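# Build the block structure shown in the goal image

## Task

On the table, assemble the block structure that the goal image shows, with each block lined up squarely with the others just as pictured. Then open the gripper and move the arm away. The finished structure has to stay up by itself; anything that stands only because the robot is holding it does not count.

## Robot and tools

Robot: one six-joint arm with a parallel two-finger gripper. The joints, in column order, are waist, shoulder, elbow, wrist pitch, wrist yaw and wrist roll. The fingers point along the gripper's +x axis and close along its y axis. end_effector_position is the point midway between the finger pads, roughly 3 to 4 cm short of the fingertips.

Scene frame: the origin is on the table surface under the arm's base. +z is up, and +y is to the left when facing along +x. Positions are in metres and orientation is a quaternion in w,x,y,z order. The base may be slightly tilted, and the reported hand position gets less accurate the farther the arm reaches.

execute_actions takes "actions", a list with at most one entry, and optionally "pictures" (true/false).
- An empty list sends nothing and returns the current state with camera images.
- A move is {"rows": [...], "steps": n}, with n from 4 to 15 control steps of 1/30 s each (15 by default). Each row covers one step. If there are fewer rows than steps, the last row repeats.
- A wait is {"steps": n}, with n up to 300. It sends no command and returns after n steps counted from the previous result. Your own reply time is part of that count.
Images come back only with an empty list or with pictures: true.

Each row holds 7 numbers, each in [-1, 1], for the single arm.
- The first six are joint offsets, not absolute angles. They are measured from the joint angles in the most recent result that listed them. Before any such result, or in a later call within the same reply, they are measured from where the arm is when the action starts. They are not measured from the previous row.
- Scale per unit: waist, shoulder and elbow 0.9615 rad; wrist pitch 1.713 rad; wrist yaw 1.767 rad; wrist roll 1.728 rad.
- Sending all zeros does not hold the arm still. It drives the arm back to the reference angles.
- The seventh number is the absolute gripper opening. +1 is fully open (0.088 m between pads). Empty fingers close at about -0.80, and going lower adds nothing. A full close takes at least about 0.5 s.

Joint ranges in rad, in column order: waist -3.054..3.054, shoulder 0..3.142, elbow 0..2.356, wrist pitch -1.571..1.571, wrist yaw -1.571..1.571, wrist roll -3.142..3.142. A call that would push a joint more than 0.010 rad beyond its range is refused and nothing moves. The true stops can differ from these by up to 0.010 rad. A target beyond a true stop is clipped to that stop. When that happens the result reports "joint sent to its limit", and the report can concern an earlier action. If the line is missing, that does not prove there is room left.

Motion limits: each joint's target can lead its measured angle by at most 0.211 rad (waist, shoulder, elbow), 0.213 rad (wrist pitch), 0.267 rad (wrist yaw) or 0.228 rad (wrist roll). Targets that would move the hand more than 70 mm from where it is get scaled back. Large moves therefore take several calls. Friction can leave a joint short of its target, especially at long reach, and very small changes may not happen at all. Check the joint angles after each move.

Timing: each result is taken 4 steps before its action finishes. Those last steps run while you reply, and the next action begins only after them. Between calls the arm keeps heading for the last row's target until it has nearly stopped or a step is HELD.

Result lines:
- State: the hand position and quaternion, plus linear and angular velocity.
- Joint positions / Joint velocities: the six joints in rad and rad/s, then the gap between the pads in m and m/s.
- grip_measured: the measured opening on the same scale as the command. It can be off by about 1 mm throughout a scene, and it reads up to about 0.061 narrower while squeezing something hard.
- grip_effort_n: the gripper motor's own effort. Negative means closing. It saturates near 83 N and is not the force at the pads.
- "joint command not followed": the clearance check changed or blocked targets.
- HELD: marks steps on which your row was not sent, in whole or in part.
- MOTOR HOT: some motor is above 50 C.
- OVER-TEMPERATURE FAULT: a motor hit 95 C and the arm is stopped. If it does not cool, power is cut and the arm goes limp.

Gripping: to hold a part, command an opening about 0.07 below grip_measured. A smaller margin grips more gently. Parts under about 3 mm thick get less force. Pad force tops out near 34-49 N and can spike briefly on first contact. Something may briefly pull on a part you are holding, so grip firmly enough.

Load limits in N m, counting the weight of any held object: waist 17, shoulder 21.1, elbow 21, wrist pitch 5.55, wrist yaw 5.53, wrist roll 5.19. Hitting one stops the arm for 10 s and drops the rest of the call. Holding loads also heats the motors.

Other tools:
- zoom_image {camera: "cam_high" or "cam_low", region: [x0,y0,x1,y1]} returns a closer view of that camera's latest 504x504 image. Pixels are counted from the top-left, and the region can be at most 504x504.
- show_instructions shows the reference images, including the goal image.
- read_manual returns the licence text.
- finished_scene {scene: n} ends the current scene, cannot be undone, and reports whether the goal was met. Replying with no tool call ends everything.

Avoid: dropping, sliding or slamming blocks; hard collisions or heavy pushing; and letting anything leave the table, which fails the task. Before finishing, open the gripper and move clear, and make sure the structure stands on its own.

Each tool is called after "Call:" as name(argument=value, ...), one argument or row to a line, values as JSON.

Reference images:

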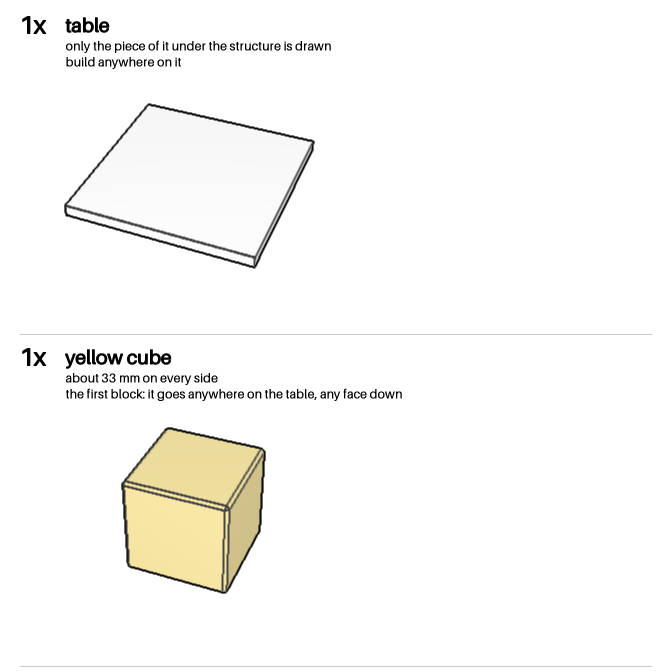

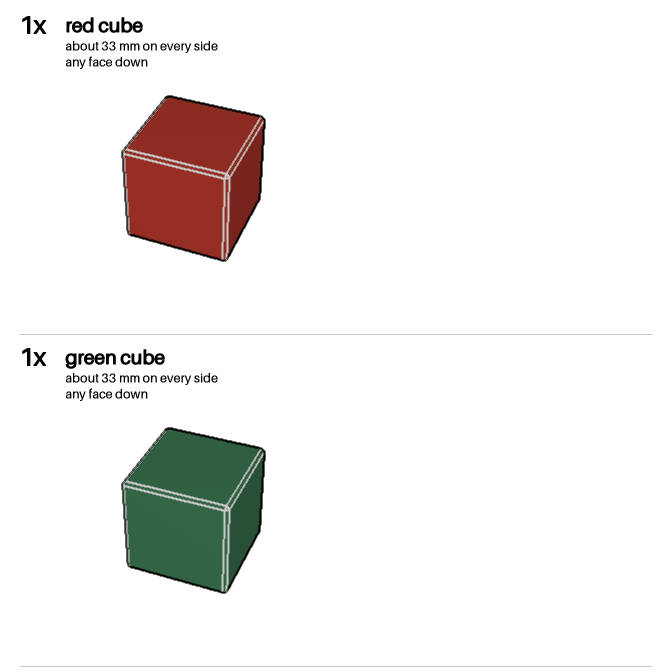

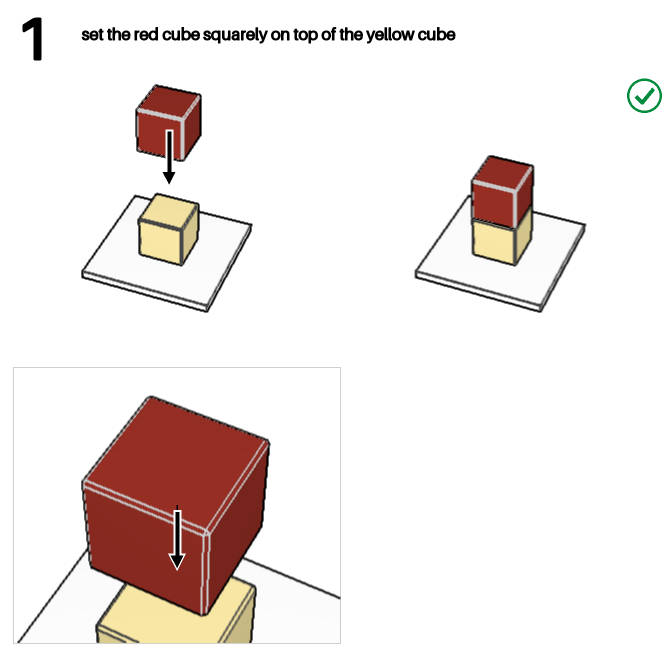

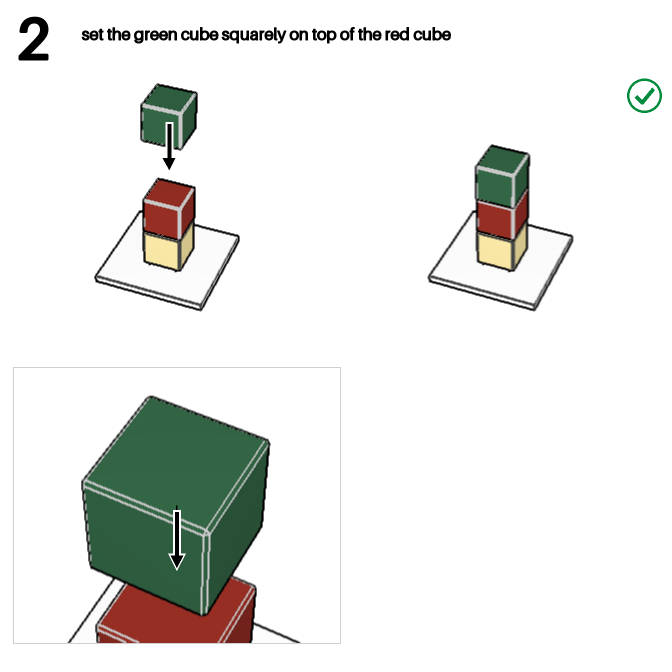

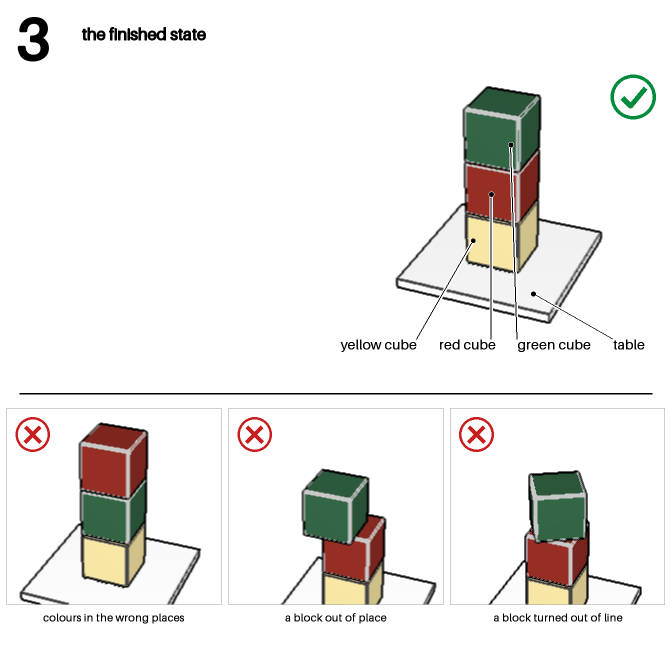

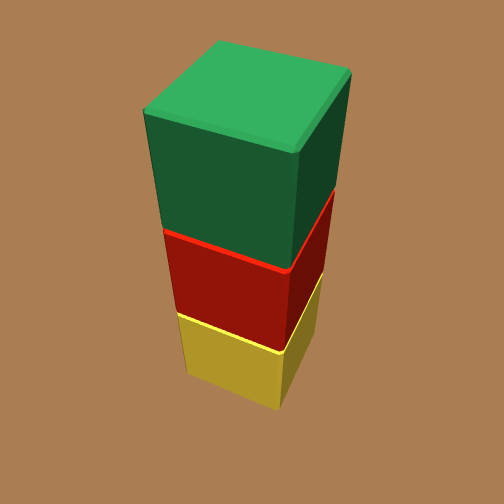

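## Session

Call:
execute_actions(
  actions=[],
)

Scene clock: 0.00 s of 6318.50 s.
end_effector_position=(+0.3892, -0.1739, +0.1691) grip_measured=+0.820 grip_effort_n=n/a end_effector_quat_wxyz=(+0.662, +0.280, +0.695, +0.004) end_effector_velocity=(-0.001, +0.001, +0.002) end_effector_angular_velocity=(+0.022, +0.011, -0.020)
Joint positions: [-0.12   1.681  1.731 -1.343  0.462  0.341  0.079]
Joint velocities: [-0.002 -0.002  0.002 -0.007 -0.022  0.022 -0.   ]
Heat: hottest waist 18 °C (+0.0 °C/min).

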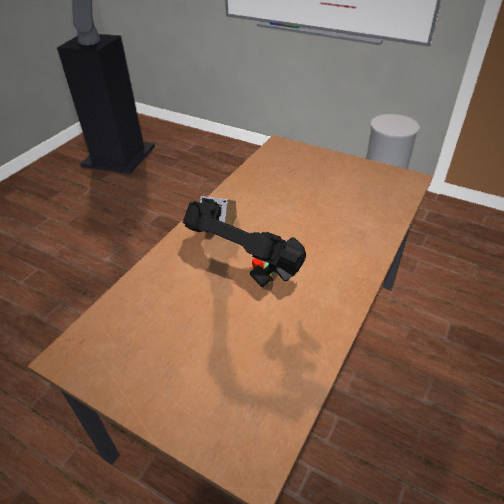

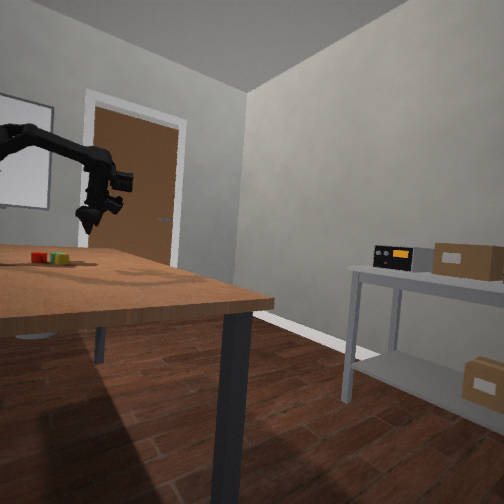

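Call:
zoom_image(
  camera="cam_high",
  region=[170, 180, 330, 320],
)

Call:
zoom_image(
  camera="cam_low",
  region=[0, 120, 160, 290],
)

Region (170, 180, 330, 320) of cam_high's 504x504 image, scaled by 3.150, with more detail than that image has; it fills the top 441 rows of this view, and the rest is white.

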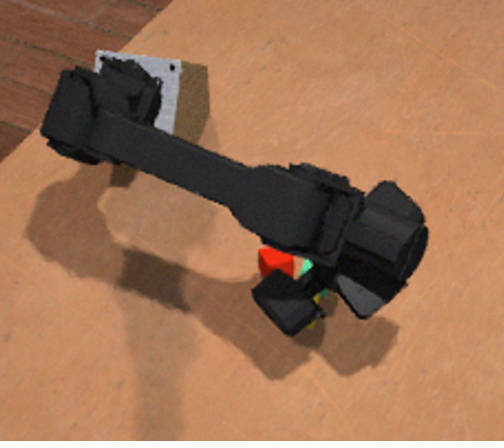

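Region (0, 120, 160, 290) of cam_low's 504x504 image, scaled by 2.965, with more detail than that image has; it fills the left 474 columns of this view, and the rest is white.

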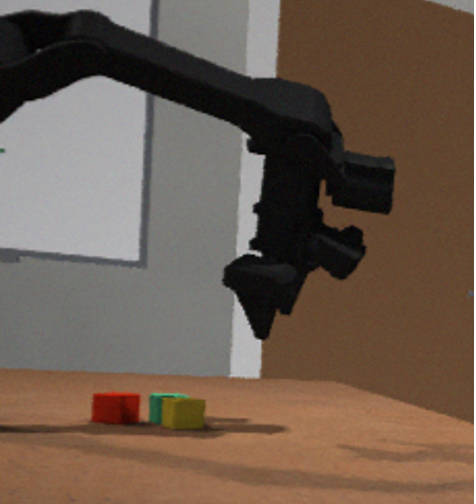

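Call:
execute_actions(
  actions=[
    {"rows":[[0.05,0,0,0,0.02,0,1],[0.12,0,0,0,0.05,0,1],[0.2,0,0,0,0.08,0,1],[0.28,0,0,0,0.11,0,1],[0.36,0,0,0,0.14,0,1],[0.44,0,0,0,0.17,0,1],[0.5,0,0,0,0.2,0,1],[0.55,0,0,0,0.22,0,1],[0.6,0,0,0,0.24,0,1]],"steps":15},
  ],
)

Call:
execute_actions(
  actions=[
    {"steps":15},
  ],
  pictures=true,
)

Scene clock: 1.57 s of 6318.50 s.
end_effector_position=(+0.4040, -0.1150, +0.2865) grip_measured=+0.977 grip_effort_n=13.3 end_effector_quat_wxyz=(+0.811, +0.106, +0.574, +0.047) end_effector_velocity=(-0.055, +0.266, +0.404) end_effector_angular_velocity=(-0.007, -1.193, +0.781)
Joint positions: [ 0.372  1.681  1.731 -1.343  0.834  0.341  0.087]
Joint velocities: [ 1.477 -0.002 -0.002  0.007  0.374 -0.007  0.002]
Heat: hottest waist 18 °C (+0.0 °C/min).
Steps of this call (steps 1 to 36: nothing new was sent; steps 37 to 47: the first 11 steps of this action). Readings (joint positions):
37: [-0.118 1.681 1.731 -1.343 0.467 0.341]
38: [-0.107 1.681 1.731 -1.343 0.486 0.341]
40: [-0.037 1.681 1.731 -1.343 0.557 0.341]
44: [0.199 1.681 1.731 -1.343 0.733 0.341]
47: the state above

Scene clock: 2.07 s of 6318.50 s.
end_effector_position=(+0.4009, -0.1036, +0.3099) grip_measured=+0.980 grip_effort_n=13.3 end_effector_quat_wxyz=(+0.832, +0.084, +0.545, +0.058) end_effector_velocity=(-0.001, -0.002, -0.001) end_effector_angular_velocity=(-0.013, +0.002, +0.007)
Joint positions: [ 0.458  1.681  1.731 -1.343  0.882  0.341  0.087]
Joint velocities: [-0.002 -0.002 -0.002 -0.007  0.007 -0.007 -0.   ]
Heat: hottest waist 19 °C (+0.0 °C/min).
Kept back: nothing.
Steps of this call (steps 1 to 4: the last 4 steps of your previous action; steps 5 to 15: the robot went on to your last target). Readings (joint positions):
1: [0.414 1.681 1.731 -1.343 0.846 0.341]
2: [0.441 1.681 1.731 -1.343 0.855 0.341]
4: [0.461 1.681 1.731 -1.343 0.869 0.341]
8: [0.458 1.681 1.731 -1.343 0.881 0.341]
15: the state above

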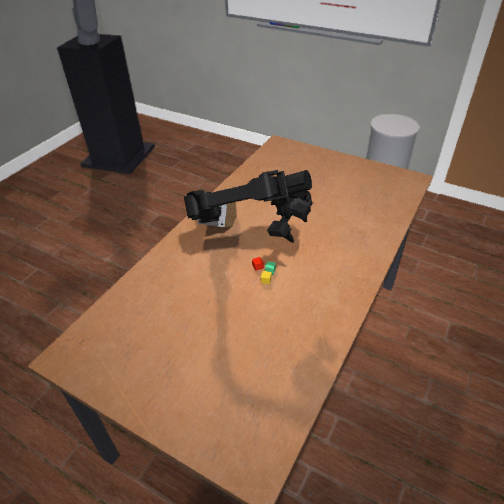

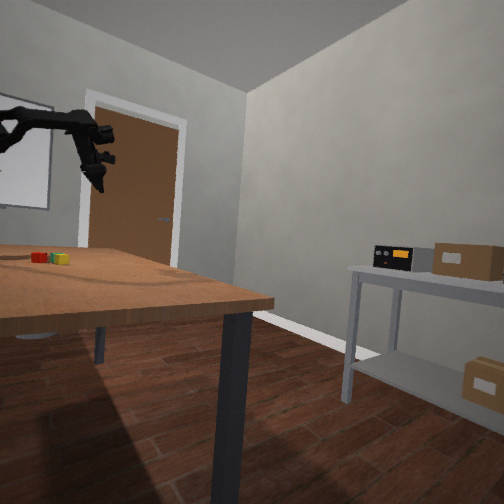

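Call:
zoom_image(
  camera="cam_high",
  region=[235, 240, 295, 300],
)

Call:
zoom_image(
  camera="cam_high",
  region=[170, 160, 330, 320],
)

Call:
zoom_image(
  camera="cam_low",
  region=[20, 230, 80, 290],
)

Region (235, 240, 295, 300) of cam_high's 504x504 image, scaled by 8.400, with more detail than that image has.

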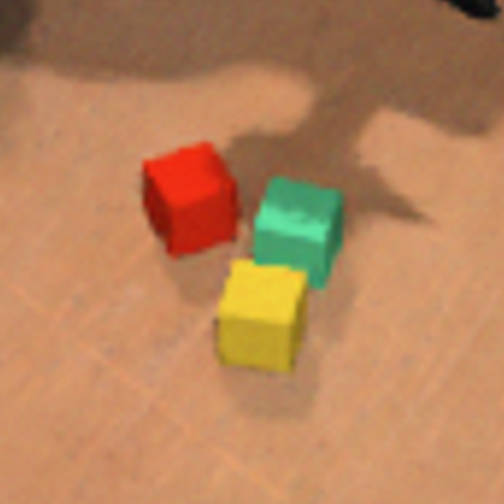

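Region (170, 160, 330, 320) of cam_high's 504x504 image, scaled by 3.150, with more detail than that image has.

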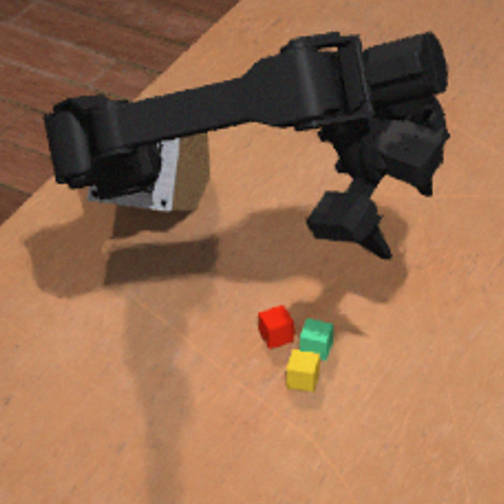

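Region (20, 230, 80, 290) of cam_low's 504x504 image, scaled by 8.400, with more detail than that image has.

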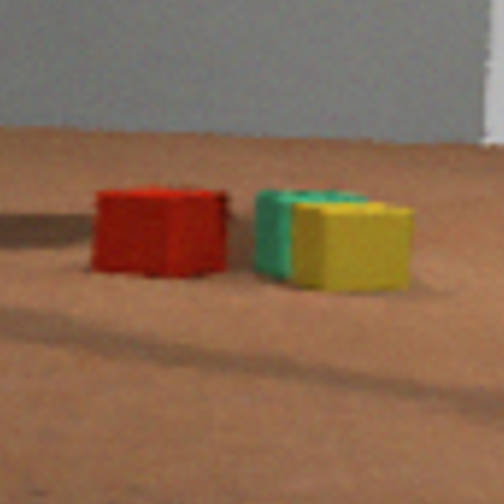

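Call:
execute_actions(
  actions=[
    {"rows":[[-0.01,-0.007,-0.03,0.008,0,-0.04,0.8],[-0.02,-0.014,-0.07,0.017,0,-0.1,0.6],[-0.035,-0.024,-0.12,0.028,0,-0.17,0.4],[-0.05,-0.035,-0.17,0.04,0,-0.24,0.28],[-0.065,-0.045,-0.22,0.052,0,-0.31,0.28],[-0.08,-0.055,-0.27,0.064,0,-0.38,0.28],[-0.095,-0.065,-0.32,0.076,0,-0.45,0.28],[-0.11,-0.075,-0.37,0.088,0,-0.52,0.28],[-0.125,-0.085,-0.42,0.1,0,-0.59,0.28],[-0.14,-0.095,-0.47,0.112,0,-0.66,0.28],[-0.155,-0.105,-0.52,0.124,0,-0.73,0.28],[-0.17,-0.115,-0.57,0.136,0,-0.80,0.28],[-0.185,-0.125,-0.62,0.148,0,-0.87,0.28],[-0.2,-0.135,-0.67,0.16,0.007,-0.94,0.28],[-0.21,-0.146,-0.72,0.17,0.007,-1,0.28]],"steps":15},
  ],
)

Scene clock: 3.70 s of 6318.50 s.
end_effector_position=(+0.3627, -0.0807, +0.2248) grip_measured=+0.304 grip_effort_n=-18.8 end_effector_quat_wxyz=(+0.765, -0.202, +0.567, +0.226) end_effector_velocity=(-0.210, +0.082, -0.342) end_effector_angular_velocity=(-0.851, +0.427, +2.047)
Joint positions: [ 0.349  1.613  1.361 -1.183  0.882 -0.278  0.054]
Joint velocities: [-0.427 -0.222 -1.453  0.579  0.007 -1.897 -0.012]
Heat: hottest waist 19 °C (+0.0 °C/min).
Steps of this call (steps 1 to 15: the robot went on to your last target; steps 16 to 38: nothing new was sent; steps 39 to 49: the first 11 steps of this action). Readings (joint positions):
39: [0.458 1.681 1.729 -1.342 0.882 0.331]
40: [0.457 1.679 1.719 -1.334 0.882 0.294]
42: [0.446 1.664 1.671 -1.310 0.882 0.169]
46: [0.394 1.631 1.502 -1.242 0.882 -0.088]
49: the state above

Call:
execute_actions(
  actions=[
    {"rows":[[-0.11,-0.085,-0.38,0.09,0.007,-1,0.28],[-0.125,-0.095,-0.43,0.10,0.007,-1,0.28],[-0.14,-0.105,-0.48,0.112,0.007,-1,0.28],[-0.155,-0.115,-0.53,0.124,0.007,-1,0.28],[-0.167,-0.124,-0.57,0.133,0.007,-1,0.28],[-0.177,-0.131,-0.605,0.141,0.007,-1,0.28],[-0.186,-0.137,-0.638,0.148,0.007,-1,0.28]],"steps":15},
  ],
)

Scene clock: 4.33 s of 6318.50 s.
end_effector_position=(+0.2416, -0.0635, +0.1016) grip_measured=+0.283 grip_effort_n=-18.4 end_effector_quat_wxyz=(-0.407, +0.576, -0.410, -0.579) end_effector_velocity=(-0.029, +0.009, -0.025) end_effector_angular_velocity=(+0.006, +0.007, +1.886)
Joint positions: [ 0.175  1.498  0.762 -0.944  0.892 -1.487  0.053]
Joint velocities: [-0.032 -0.042 -0.168  0.154  0.007 -1.927 -0.   ]
Heat: hottest waist 19 °C (+0.0 °C/min).
Steps of this call (steps 1 to 4: the last 4 steps of your previous action; steps 5 to 8: the robot went on to your last target; steps 9 to 19: the first 11 steps of this action). Readings (joint positions):
9: [0.259 1.557 1.050 -1.059 0.888 -0.851]
10: [0.256 1.550 1.033 -1.041 0.890 -0.914]
12: [0.240 1.526 0.972 -1.013 0.892 -1.040]
16: [0.189 1.499 0.813 -0.959 0.892 -1.295]
19: the state above

Call:
execute_actions(
  actions=[
    {"rows":[[-0.005,-0.018,-0.016,0.009,0.001,-0.363,0.28]],"steps":15},
  ],
  pictures=true,
)

Call:
zoom_image(
  camera="cam_high",
  region=[225, 220, 295, 290],
)

Call:
zoom_image(
  camera="cam_low",
  region=[0, 200, 80, 280],
)

Scene clock: 4.83 s of 6318.50 s.
end_effector_position=(+0.2418, -0.0639, +0.1017) grip_measured=+0.283 grip_effort_n=-18.4 end_effector_quat_wxyz=(-0.220, +0.673, -0.217, -0.672) end_effector_velocity=(-0.001, -0.000, +0.000) end_effector_angular_velocity=(+0.005, +0.006, +0.096)
Joint positions: [ 0.174  1.486  0.755 -0.932  0.892 -2.104  0.053]
Joint velocities: [-0.002 -0.002  0.002 -0.007 -0.007 -0.095 -0.   ]
Heat: hottest waist 19 °C (+0.0 °C/min).
Steps of this call (steps 1 to 4: the last 4 steps of your previous action; steps 5 to 15: the first 11 steps of this action). Readings (joint positions):
5: [0.175 1.487 0.757 -0.934 0.892 -1.806]
6: [0.175 1.487 0.757 -0.933 0.892 -1.869]
8: [0.175 1.487 0.756 -0.933 0.892 -1.988]
12: [0.174 1.487 0.755 -0.932 0.892 -2.086]
15: the state above

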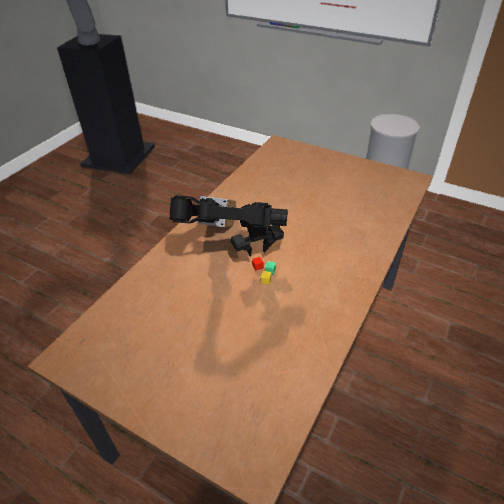

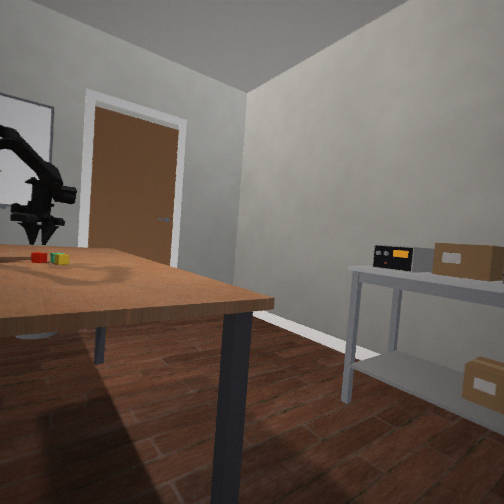

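Region (225, 220, 295, 290) of cam_high's 504x504 image, scaled by 7.200, with more detail than that image has.

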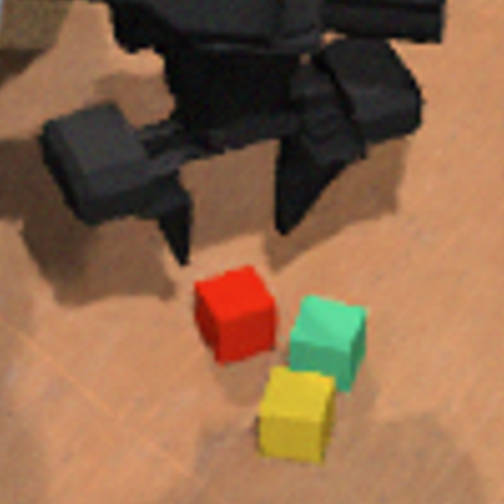

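Region (0, 200, 80, 280) of cam_low's 504x504 image, scaled by 6.300, with more detail than that image has.

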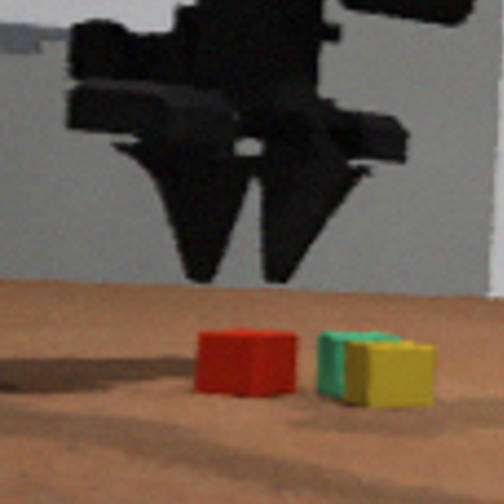

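Call:
execute_actions(
  actions=[
    {"rows":[[-0.015,0,-0.008,0.014,0,-0.014,0.28],[-0.035,0,-0.02,0.033,0,-0.032,0.28],[-0.06,-0.003,-0.033,0.056,0.002,-0.054,0.28],[-0.085,-0.005,-0.047,0.079,0.003,-0.076,0.28],[-0.105,-0.006,-0.059,0.098,0.004,-0.094,0.28],[-0.12,-0.007,-0.067,0.1115,0.004,-0.108,0.28]],"steps":15},
  ],
)

Call:
execute_actions(
  actions=[
    {"steps":5},
  ],
  pictures=true,
)

Call:
zoom_image(
  camera="cam_high",
  region=[235, 235, 285, 285],
)

Call:
zoom_image(
  camera="cam_low",
  region=[15, 220, 75, 280],
)

Scene clock: 5.93 s of 6318.50 s.
end_effector_position=(+0.2439, -0.0684, +0.0757) grip_measured=+0.283 grip_effort_n=-18.4 end_effector_quat_wxyz=(-0.215, +0.671, -0.215, -0.676) end_effector_velocity=(+0.005, +0.001, -0.008) end_effector_angular_velocity=(+0.012, -0.020, +0.031)
Joint positions: [ 0.065  1.486  0.7   -0.755  0.895 -2.278  0.053]
Joint velocities: [-0.032 -0.002 -0.022  0.095 -0.007 -0.11  -0.   ]
Heat: hottest waist 19 °C (+10.1 °C/min).
Steps of this call (steps 1 to 4: the last 4 steps of your previous action; steps 5 to 15: the robot went on to your last target; steps 16 to 22: nothing new was sent; steps 23 to 33: the first 11 steps of this action). Readings (joint positions):
23: [0.174 1.486 0.755 -0.930 0.892 -2.114]
24: [0.170 1.486 0.753 -0.919 0.892 -2.123]
26: [0.147 1.486 0.743 -0.871 0.892 -2.164]
30: [0.078 1.486 0.708 -0.777 0.895 -2.256]
33: the state above

Scene clock: 6.10 s of 6318.50 s.
end_effector_position=(+0.2448, -0.0682, +0.0754) grip_measured=+0.283 grip_effort_n=-18.4 end_effector_quat_wxyz=(-0.215, +0.673, -0.214, -0.675) end_effector_velocity=(-0.000, +0.003, -0.002) end_effector_angular_velocity=(+0.022, +0.000, -0.011)
Joint positions: [ 0.064  1.486  0.699 -0.746  0.895 -2.286  0.053]
Joint velocities: [-0.007 -0.002 -0.007  0.022 -0.022 -0.007 -0.   ]
Heat: hottest waist 19 °C (+9.8 °C/min).
Kept back: nothing.
Steps of this call (steps 1 to 4: the last 4 steps of your previous action; step 5: the robot went on to your last target). Readings (joint positions):
1: [0.064 1.486 0.699 -0.751 0.895 -2.281]
2: [0.064 1.486 0.699 -0.749 0.895 -2.283]
4: [0.064 1.486 0.699 -0.746 0.895 -2.285]
5: the state above

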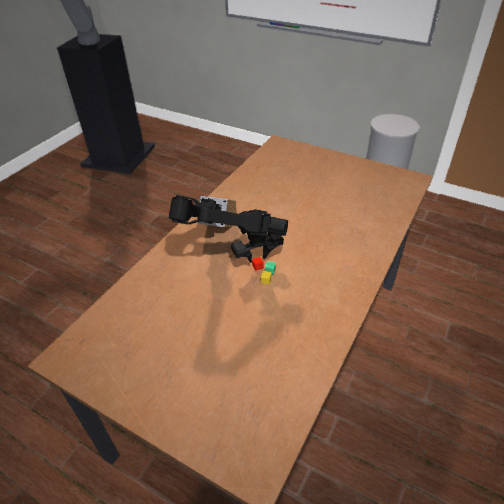

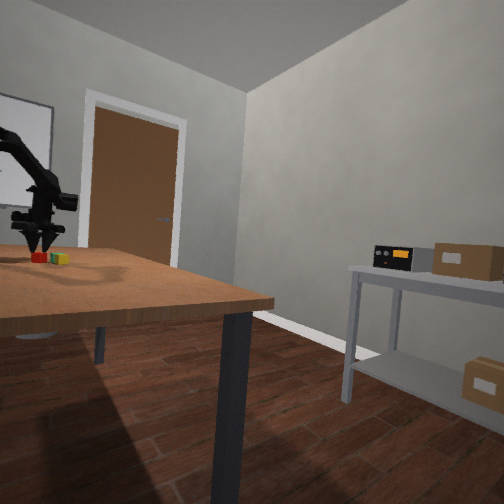

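Region (235, 235, 285, 285) of cam_high's 504x504 image, scaled by 10.080, with more detail than that image has.

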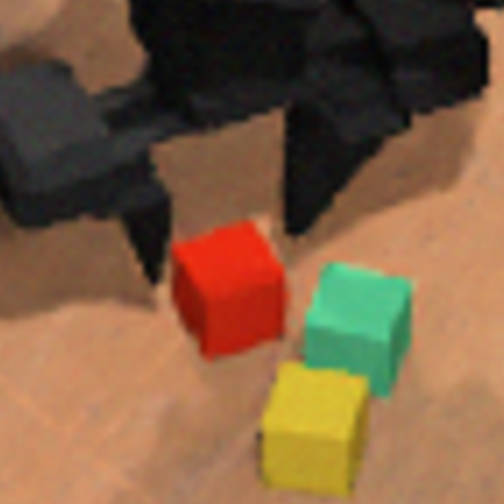

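Region (15, 220, 75, 280) of cam_low's 504x504 image, scaled by 8.400, with more detail than that image has.

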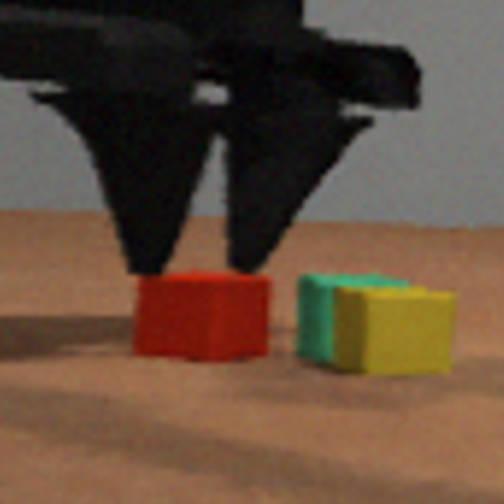

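Call:
execute_actions(
  actions=[
    {"rows":[[-0.008,0.008,-0.004,0.014,0,-0.01,0.28],[-0.02,0.012,-0.01,0.03,-0.002,-0.022,0.28],[-0.035,0.016,-0.02,0.047,-0.003,-0.035,0.28],[-0.05,0.02,-0.03,0.064,-0.004,-0.048,0.28],[-0.065,0.024,-0.039,0.08,-0.005,-0.061,0.28],[-0.08,0.028,-0.048,0.095,-0.006,-0.073,0.28],[-0.092,0.031,-0.055,0.107,-0.006,-0.082,0.28],[-0.101,0.033,-0.06,0.114,-0.006,-0.087,0.28]],"steps":15},
  ],
)

Call:
execute_actions(
  actions=[
    {"steps":5},
  ],
  pictures=true,
)

Call:
zoom_image(
  camera="cam_high",
  region=[235, 235, 285, 285],
)

Call:
zoom_image(
  camera="cam_low",
  region=[15, 220, 75, 280],
)

Scene clock: 7.03 s of 6318.50 s.
end_effector_position=(+0.2466, -0.0692, +0.0515) grip_measured=+0.283 grip_effort_n=-18.4 end_effector_quat_wxyz=(-0.214, +0.672, -0.216, -0.675) end_effector_velocity=(-0.014, +0.002, -0.030) end_effector_angular_velocity=(+0.004, +0.039, +0.015)
Joint positions: [-0.025  1.51   0.651 -0.57   0.89  -2.422  0.053]
Joint velocities: [-0.1    0.027 -0.081  0.168 -0.022 -0.125 -0.   ]
Heat: hottest waist 19 °C (+8.5 °C/min).
Steps of this call (steps 1 to 15: the robot went on to your last target; steps 16 to 17: nothing new was sent; steps 18 to 28: the first 11 steps of this action). Readings (joint positions):
18: [0.063 1.486 0.698 -0.742 0.895 -2.290]
19: [0.061 1.486 0.698 -0.733 0.895 -2.297]
21: [0.048 1.489 0.693 -0.693 0.895 -2.325]
25: [-0.001 1.503 0.666 -0.603 0.891 -2.396]
28: the state above

Scene clock: 7.20 s of 6318.50 s.
end_effector_position=(+0.2474, -0.0692, +0.0503) grip_measured=+0.283 grip_effort_n=-18.4 end_effector_quat_wxyz=(-0.215, +0.673, -0.215, -0.674) end_effector_velocity=(-0.002, +0.003, -0.001) end_effector_angular_velocity=(+0.021, +0.002, +0.004)
Joint positions: [-0.029  1.511  0.648 -0.555  0.889 -2.432  0.053]
Joint velocities: [-0.002 -0.002 -0.007  0.007 -0.022 -0.007 -0.   ]
Heat: hottest waist 19 °C (+8.3 °C/min).
Kept back: nothing.
Steps of this call (steps 1 to 4: the last 4 steps of your previous action; step 5: the robot went on to your last target). Readings (joint positions):
1: [-0.027 1.511 0.649 -0.565 0.889 -2.426]
2: [-0.028 1.511 0.648 -0.561 0.889 -2.428]
4: [-0.029 1.511 0.648 -0.557 0.889 -2.431]
5: the state above

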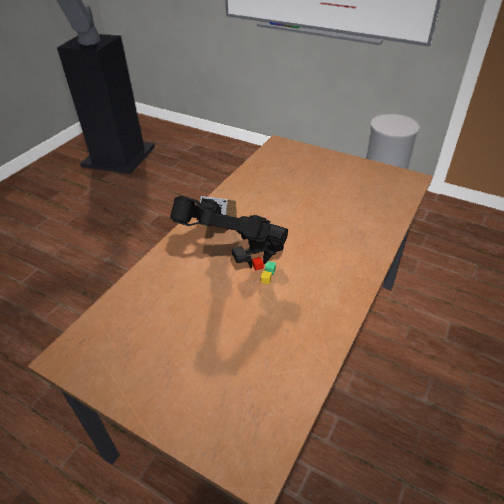

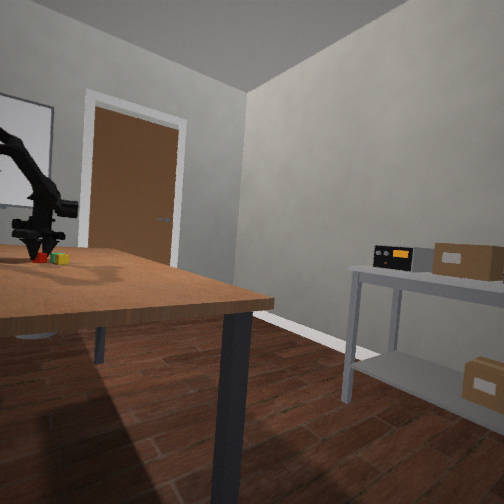

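Region (235, 235, 285, 285) of cam_high's 504x504 image, scaled by 10.080, with more detail than that image has.

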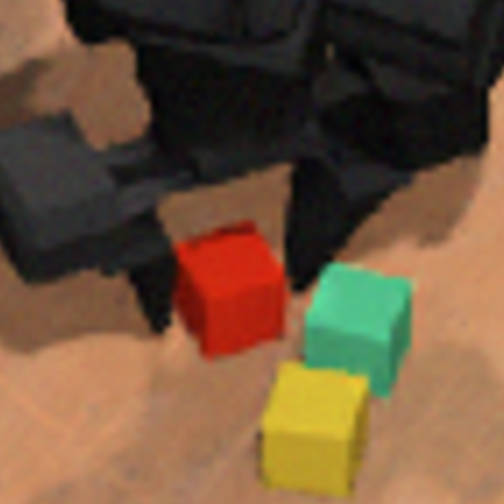

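Region (15, 220, 75, 280) of cam_low's 504x504 image, scaled by 8.400, with more detail than that image has.

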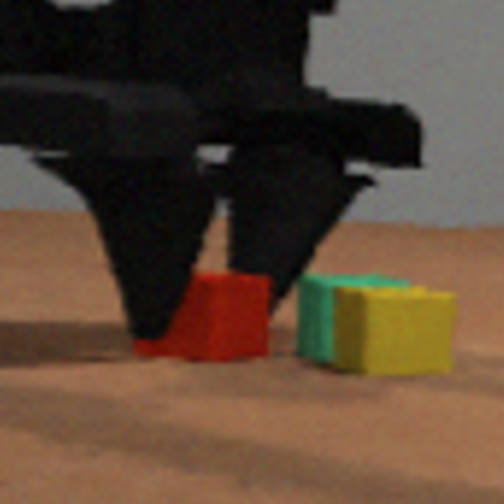

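Good. Close.

Call:
execute_actions(
  actions=[
    {"rows":[[0,0,0,0,0,0,0.18],[0,0,0,0,0,0,0.08],[0,0,0,0,0,0,0.0],[0,0,0,0,0,0,-0.06],[0,0,0,0,0,0,-0.1],[0,0,0,0,0,0,-0.14],[0,0,0,0,0,0,-0.18],[0,0,0,0,0,0,-0.22],[0,0,0,0,0,0,-0.26]],"steps":15},
  ],
)

Scene clock: 7.77 s of 6318.50 s.
end_effector_position=(+0.2473, -0.0691, +0.0504) grip_measured=-0.184 grip_effort_n=-83.5 end_effector_quat_wxyz=(-0.214, +0.673, -0.215, -0.674) end_effector_velocity=(-0.001, -0.001, +0.000) end_effector_angular_velocity=(-0.007, +0.002, +0.029)
Joint positions: [-0.029  1.511  0.648 -0.555  0.889 -2.433  0.03 ]
Joint velocities: [ 0.002 -0.002 -0.002 -0.007  0.007 -0.022 -0.   ]
Heat: hottest waist 19 °C (+7.7 °C/min).
Steps of this call (steps 1 to 6: the robot went on to your last target; steps 7 to 17: the first 11 steps of this action). Readings (joint positions):
7: [-0.029 1.511 0.648 -0.554 0.889 -2.433]
8: [-0.029 1.511 0.648 -0.554 0.889 -2.433]
10: [-0.029 1.511 0.648 -0.554 0.889 -2.433]
14: [-0.029 1.511 0.648 -0.554 0.889 -2.433]
17: the state above

Call:
execute_actions(
  actions=[
    {"rows":[[0.012,0,0.008,-0.012,0,0.01,-0.26],[0.03,-0.004,0.018,-0.032,0,0.027,-0.26],[0.055,-0.008,0.032,-0.058,0,0.05,-0.26],[0.08,-0.011,0.046,-0.084,0,0.072,-0.26],[0.105,-0.014,0.06,-0.11,0,0.095,-0.26],[0.13,-0.017,0.074,-0.136,0,0.117,-0.26],[0.155,-0.02,0.088,-0.162,0,0.14,-0.26],[0.18,-0.023,0.102,-0.188,0,0.162,-0.26],[0.2,-0.025,0.113,-0.208,0,0.18,-0.26],[0.211,-0.026,0.125,-0.22,0,0.2,-0.26]],"steps":14},
  ],
)

Scene clock: 8.40 s of 6318.50 s.
end_effector_position=(+0.2432, -0.0625, +0.0889) grip_measured=-0.184 grip_effort_n=-83.5 end_effector_quat_wxyz=(-0.218, +0.671, -0.214, -0.676) end_effector_velocity=(+0.017, +0.008, +0.163) end_effector_angular_velocity=(+0.048, -0.148, -0.236)
Joint positions: [ 0.127  1.498  0.73  -0.846  0.889 -2.178  0.03 ]
Joint velocities: [ 0.598 -0.1    0.359 -0.945 -0.022  0.989 -0.   ]
Heat: hottest waist 19 °C (+7.1 °C/min).
Steps of this call (steps 1 to 4: the last 4 steps of your previous action; steps 5 to 9: the robot went on to your last target; steps 10 to 19: the first 10 steps of this action). Readings (joint positions):
10: [-0.028 1.511 0.648 -0.556 0.889 -2.432]
11: [-0.025 1.511 0.650 -0.565 0.889 -2.422]
13: [-0.004 1.511 0.661 -0.618 0.889 -2.380]
17: [0.081 1.505 0.705 -0.769 0.889 -2.248]
19: the state above

Call:
execute_actions(
  actions=[
    {"rows":[[0.042,-0.008,0.055,-0.05,0,0.062,-0.26],[0.028,-0.003,0.078,-0.048,0,0.078,-0.26],[0.01,0.003,0.105,-0.046,0,0.097,-0.26],[-0.011,0.01,0.133,-0.044,0,0.117,-0.26],[-0.032,0.017,0.161,-0.042,0,0.137,-0.26],[-0.053,0.025,0.189,-0.04,0,0.157,-0.26],[-0.074,0.032,0.217,-0.038,0,0.177,-0.26],[-0.095,0.04,0.245,-0.036,0,0.197,-0.26],[-0.115,0.047,0.27,-0.034,0,0.215,-0.26],[-0.133,0.053,0.292,-0.033,0,0.23,-0.26],[-0.148,0.058,0.308,-0.032,0,0.24,-0.26],[-0.1595,0.062,0.319,-0.031,0,0.245,-0.26]],"steps":15},
  ],
)

Call:
execute_actions(
  actions=[
    {"steps":8},
  ],
  pictures=true,
)

Call:
zoom_image(
  camera="cam_high",
  region=[245, 245, 290, 290],
)

Call:
zoom_image(
  camera="cam_low",
  region=[35, 220, 85, 270],
)

Scene clock: 9.10 s of 6318.50 s.
end_effector_position=(+0.2980, -0.1005, +0.1005) grip_measured=-0.184 grip_effort_n=-83.5 end_effector_quat_wxyz=(-0.386, +0.597, -0.377, -0.594) end_effector_velocity=(+0.162, -0.161, -0.035) end_effector_angular_velocity=(-0.050, +0.040, -1.569)
Joint positions: [ 0.032  1.532  0.968 -0.908  0.889 -1.831  0.03 ]
Joint velocities: [-0.545  0.164  0.676  0.095  0.007  0.755 -0.   ]
Heat: hottest waist 19 °C (+6.6 °C/min).
Steps of this call (steps 1 to 4: the last 4 steps of your previous action; steps 5 to 10: the robot went on to your last target; steps 11 to 21: the first 11 steps of this action). Readings (joint positions):
11: [0.170 1.491 0.762 -0.928 0.889 -2.089]
12: [0.169 1.491 0.766 -0.930 0.889 -2.079]
14: [0.156 1.494 0.792 -0.930 0.889 -2.041]
18: [0.090 1.514 0.891 -0.918 0.889 -1.923]
21: the state above

Scene clock: 9.37 s of 6318.50 s.
end_effector_position=(+0.3111, -0.1164, +0.0955) grip_measured=-0.184 grip_effort_n=-83.5 end_effector_quat_wxyz=(-0.424, +0.567, -0.422, -0.566) end_effector_velocity=(-0.003, +0.010, -0.005) end_effector_angular_velocity=(+0.020, +0.026, -0.003)
Joint positions: [-0.023  1.549  1.029 -0.901  0.889 -1.761  0.03 ]
Joint velocities: [ 0.002  0.032 -0.002 -0.007 -0.022  0.037 -0.   ]
Heat: hottest waist 19 °C (+6.4 °C/min).
Kept back: nothing.
Steps of this call (steps 1 to 4: the last 4 steps of your previous action; steps 5 to 8: the robot went on to your last target). Readings (joint positions):
1: [0.014 1.537 0.989 -0.905 0.889 -1.808]
2: [-0.000 1.541 1.006 -0.903 0.889 -1.791]
4: [-0.018 1.545 1.024 -0.901 0.889 -1.773]
8: the state above

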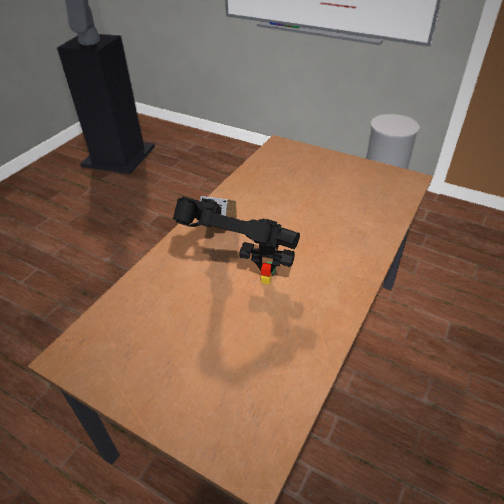

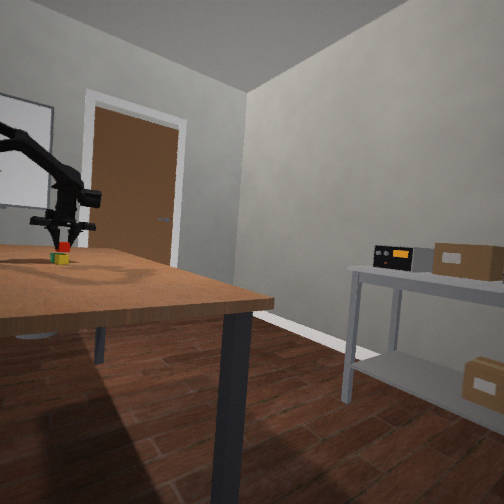

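Region (245, 245, 290, 290) of cam_high's 504x504 image, scaled by 11.200, with more detail than that image has.

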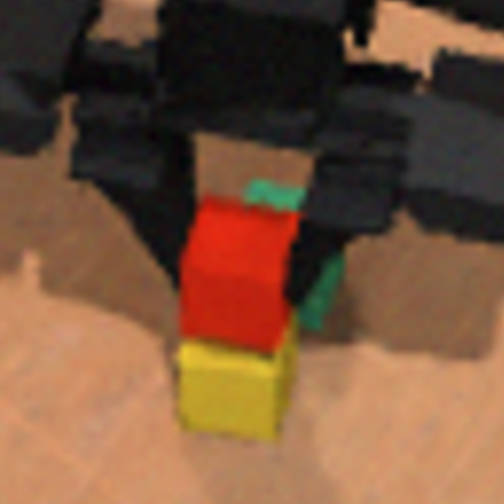

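Region (35, 220, 85, 270) of cam_low's 504x504 image, scaled by 10.080, with more detail than that image has.

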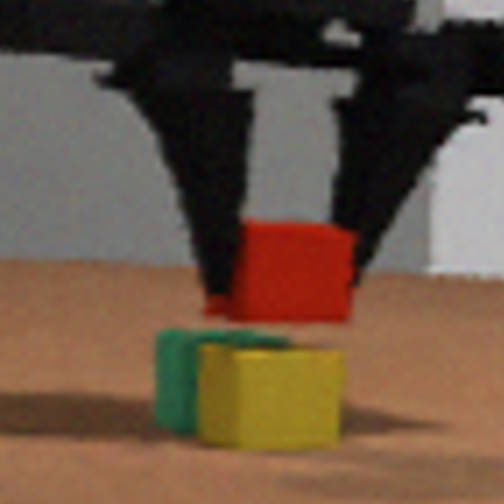

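Call:
execute_actions(
  actions=[
    {"rows":[[-0.006,0.001,-0.008,0.006,-0.001,-0.005,-0.26],[-0.011,0.001,-0.014,0.012,-0.002,-0.01,-0.26],[-0.016,0.001,-0.019,0.018,-0.003,-0.014,-0.26],[-0.021,0.001,-0.024,0.024,-0.004,-0.019,-0.26],[-0.026,0.001,-0.028,0.029,-0.004,-0.023,-0.26],[-0.0293,0.001,-0.0305,0.032,-0.004,-0.025,-0.26]],"steps":15},
  ],
  pictures=true,
)

Call:
zoom_image(
  camera="cam_high",
  region=[250, 255, 285, 290],
)

Call:
zoom_image(
  camera="cam_low",
  region=[45, 235, 80, 270],
)

Scene clock: 10.07 s of 6318.50 s.
end_effector_position=(+0.3105, -0.1167, +0.0872) grip_measured=-0.184 grip_effort_n=-83.5 end_effector_quat_wxyz=(-0.422, +0.567, -0.423, -0.567) end_effector_velocity=(+0.005, -0.001, -0.001) end_effector_angular_velocity=(+0.007, -0.020, -0.015)
Joint positions: [-0.047  1.55   1.008 -0.852  0.886 -1.799  0.03 ]
Joint velocities: [-0.007 -0.007 -0.002  0.037 -0.007 -0.022 -0.   ]
Heat: hottest waist 19 °C (+6.0 °C/min).
Steps of this call (steps 1 to 10: the robot went on to your last target; steps 11 to 21: the first 11 steps of this action). Readings (joint positions):
11: [-0.023 1.550 1.029 -0.901 0.889 -1.758]
12: [-0.024 1.550 1.029 -0.898 0.889 -1.761]
14: [-0.028 1.550 1.025 -0.882 0.889 -1.773]
18: [-0.044 1.550 1.011 -0.858 0.887 -1.795]
21: the state above

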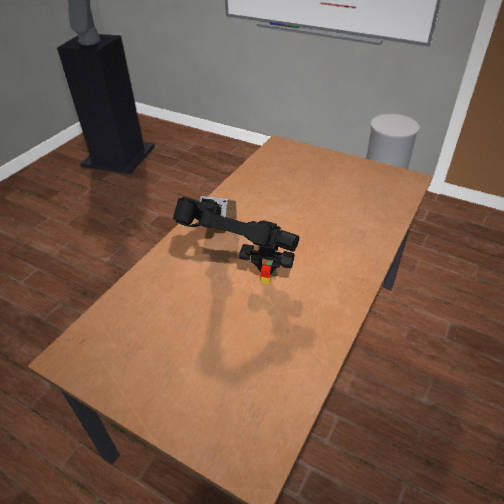

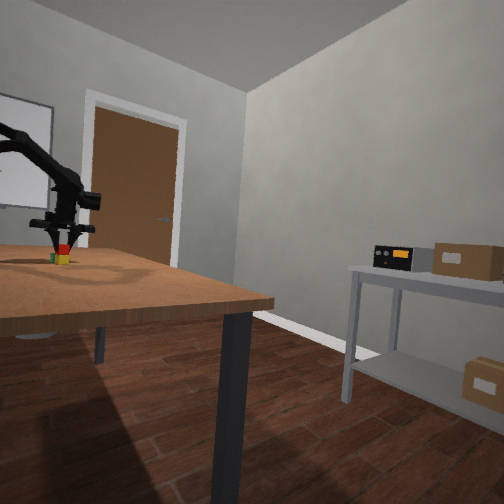

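Region (250, 255, 285, 290) of cam_high's 504x504 image, scaled by 14.400, with more detail than that image has.

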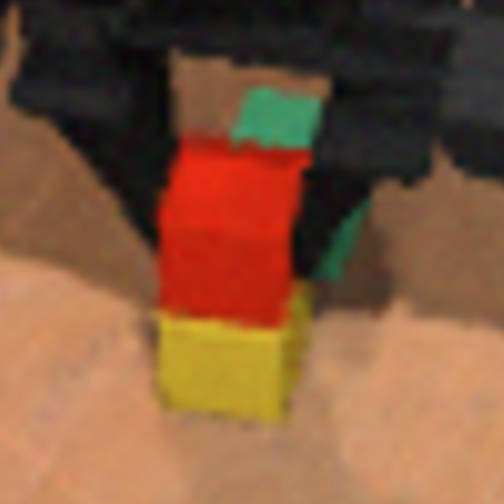

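Region (45, 235, 80, 270) of cam_low's 504x504 image, scaled by 14.400, with more detail than that image has.

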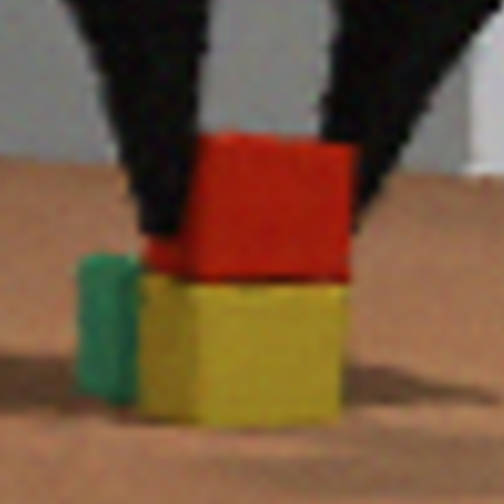

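Call:
execute_actions(
  actions=[
    {"rows":[[0,0,0,0.001,0,-0.015,-0.26],[0,0,0,0.001,0,-0.032,-0.26]],"steps":12},
  ],
  pictures=true,
)

Call:
zoom_image(
  camera="cam_high",
  region=[250, 255, 285, 290],
)

Call:
zoom_image(
  camera="cam_low",
  region=[45, 235, 80, 270],
)

Scene clock: 10.63 s of 6318.50 s.
end_effector_position=(+0.3108, -0.1166, +0.0871) grip_measured=-0.184 grip_effort_n=-83.5 end_effector_quat_wxyz=(-0.409, +0.577, -0.409, -0.577) end_effector_velocity=(-0.003, -0.001, -0.001) end_effector_angular_velocity=(+0.005, +0.011, +0.038)
Joint positions: [-0.047  1.55   1.007 -0.849  0.886 -1.848  0.03 ]
Joint velocities: [-0.007 -0.002 -0.002 -0.007 -0.007 -0.037 -0.   ]
Heat: hottest waist 19 °C (+5.6 °C/min).
Steps of this call (steps 1 to 4: the last 4 steps of your previous action; steps 5 to 9: the robot went on to your last target; steps 10 to 17: the first 8 steps of this action). Readings (joint positions):
10: [-0.047 1.550 1.007 -0.849 0.886 -1.805]
11: [-0.047 1.550 1.007 -0.849 0.886 -1.816]
13: [-0.047 1.550 1.007 -0.849 0.886 -1.836]
17: the state above

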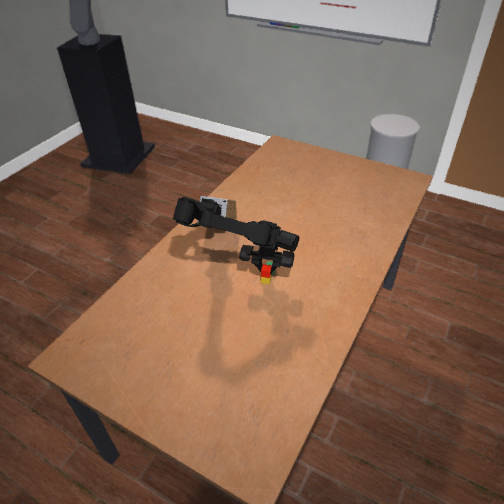

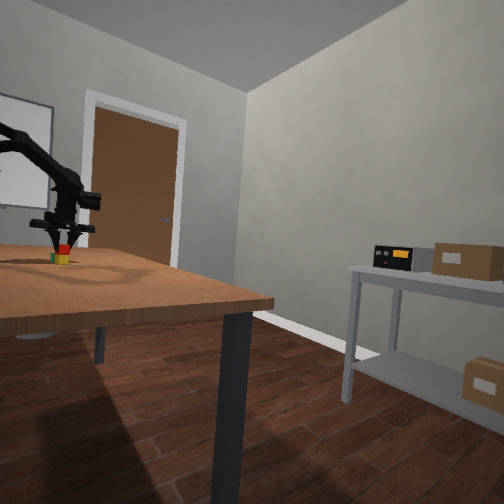

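Region (250, 255, 285, 290) of cam_high's 504x504 image, scaled by 14.400, with more detail than that image has.

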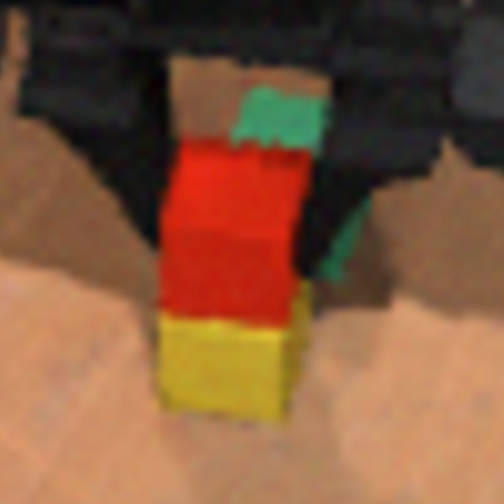

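Region (45, 235, 80, 270) of cam_low's 504x504 image, scaled by 14.400, with more detail than that image has.

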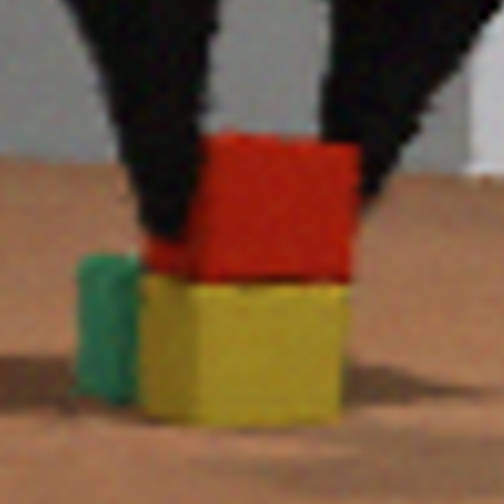

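Call:
execute_actions(
  actions=[
    {"rows":[[0,0,-0.005,0,0,0.011,-0.26],[-0.004,0,-0.009,0.003,0,0.011,-0.26],[-0.007,0,-0.012,0.005,0,0.011,-0.26],[-0.009,0,-0.0135,0.007,0,0.011,-0.26]],"steps":13},
  ],
)

Scene clock: 11.10 s of 6318.50 s.
end_effector_position=(+0.3107, -0.1166, +0.0860) grip_measured=-0.184 grip_effort_n=-83.5 end_effector_quat_wxyz=(-0.415, +0.573, -0.415, -0.572) end_effector_velocity=(-0.001, +0.001, -0.001) end_effector_angular_velocity=(+0.007, +0.001, +0.004)
Joint positions: [-0.05   1.55   1.004 -0.842  0.886 -1.833  0.03 ]
Joint velocities: [-0.002 -0.002 -0.007  0.007 -0.007 -0.007 -0.   ]
Heat: hottest waist 19 °C (+5.4 °C/min).
Steps of this call (steps 1 to 4: the last 4 steps of your previous action; step 5: the robot went on to your last target; steps 6 to 14: the first 9 steps of this action). Readings (joint positions):
6: [-0.047 1.550 1.007 -0.849 0.886 -1.850]
7: [-0.047 1.550 1.007 -0.849 0.886 -1.845]
9: [-0.048 1.550 1.006 -0.848 0.886 -1.838]
13: [-0.050 1.550 1.004 -0.843 0.886 -1.834]
14: the state above


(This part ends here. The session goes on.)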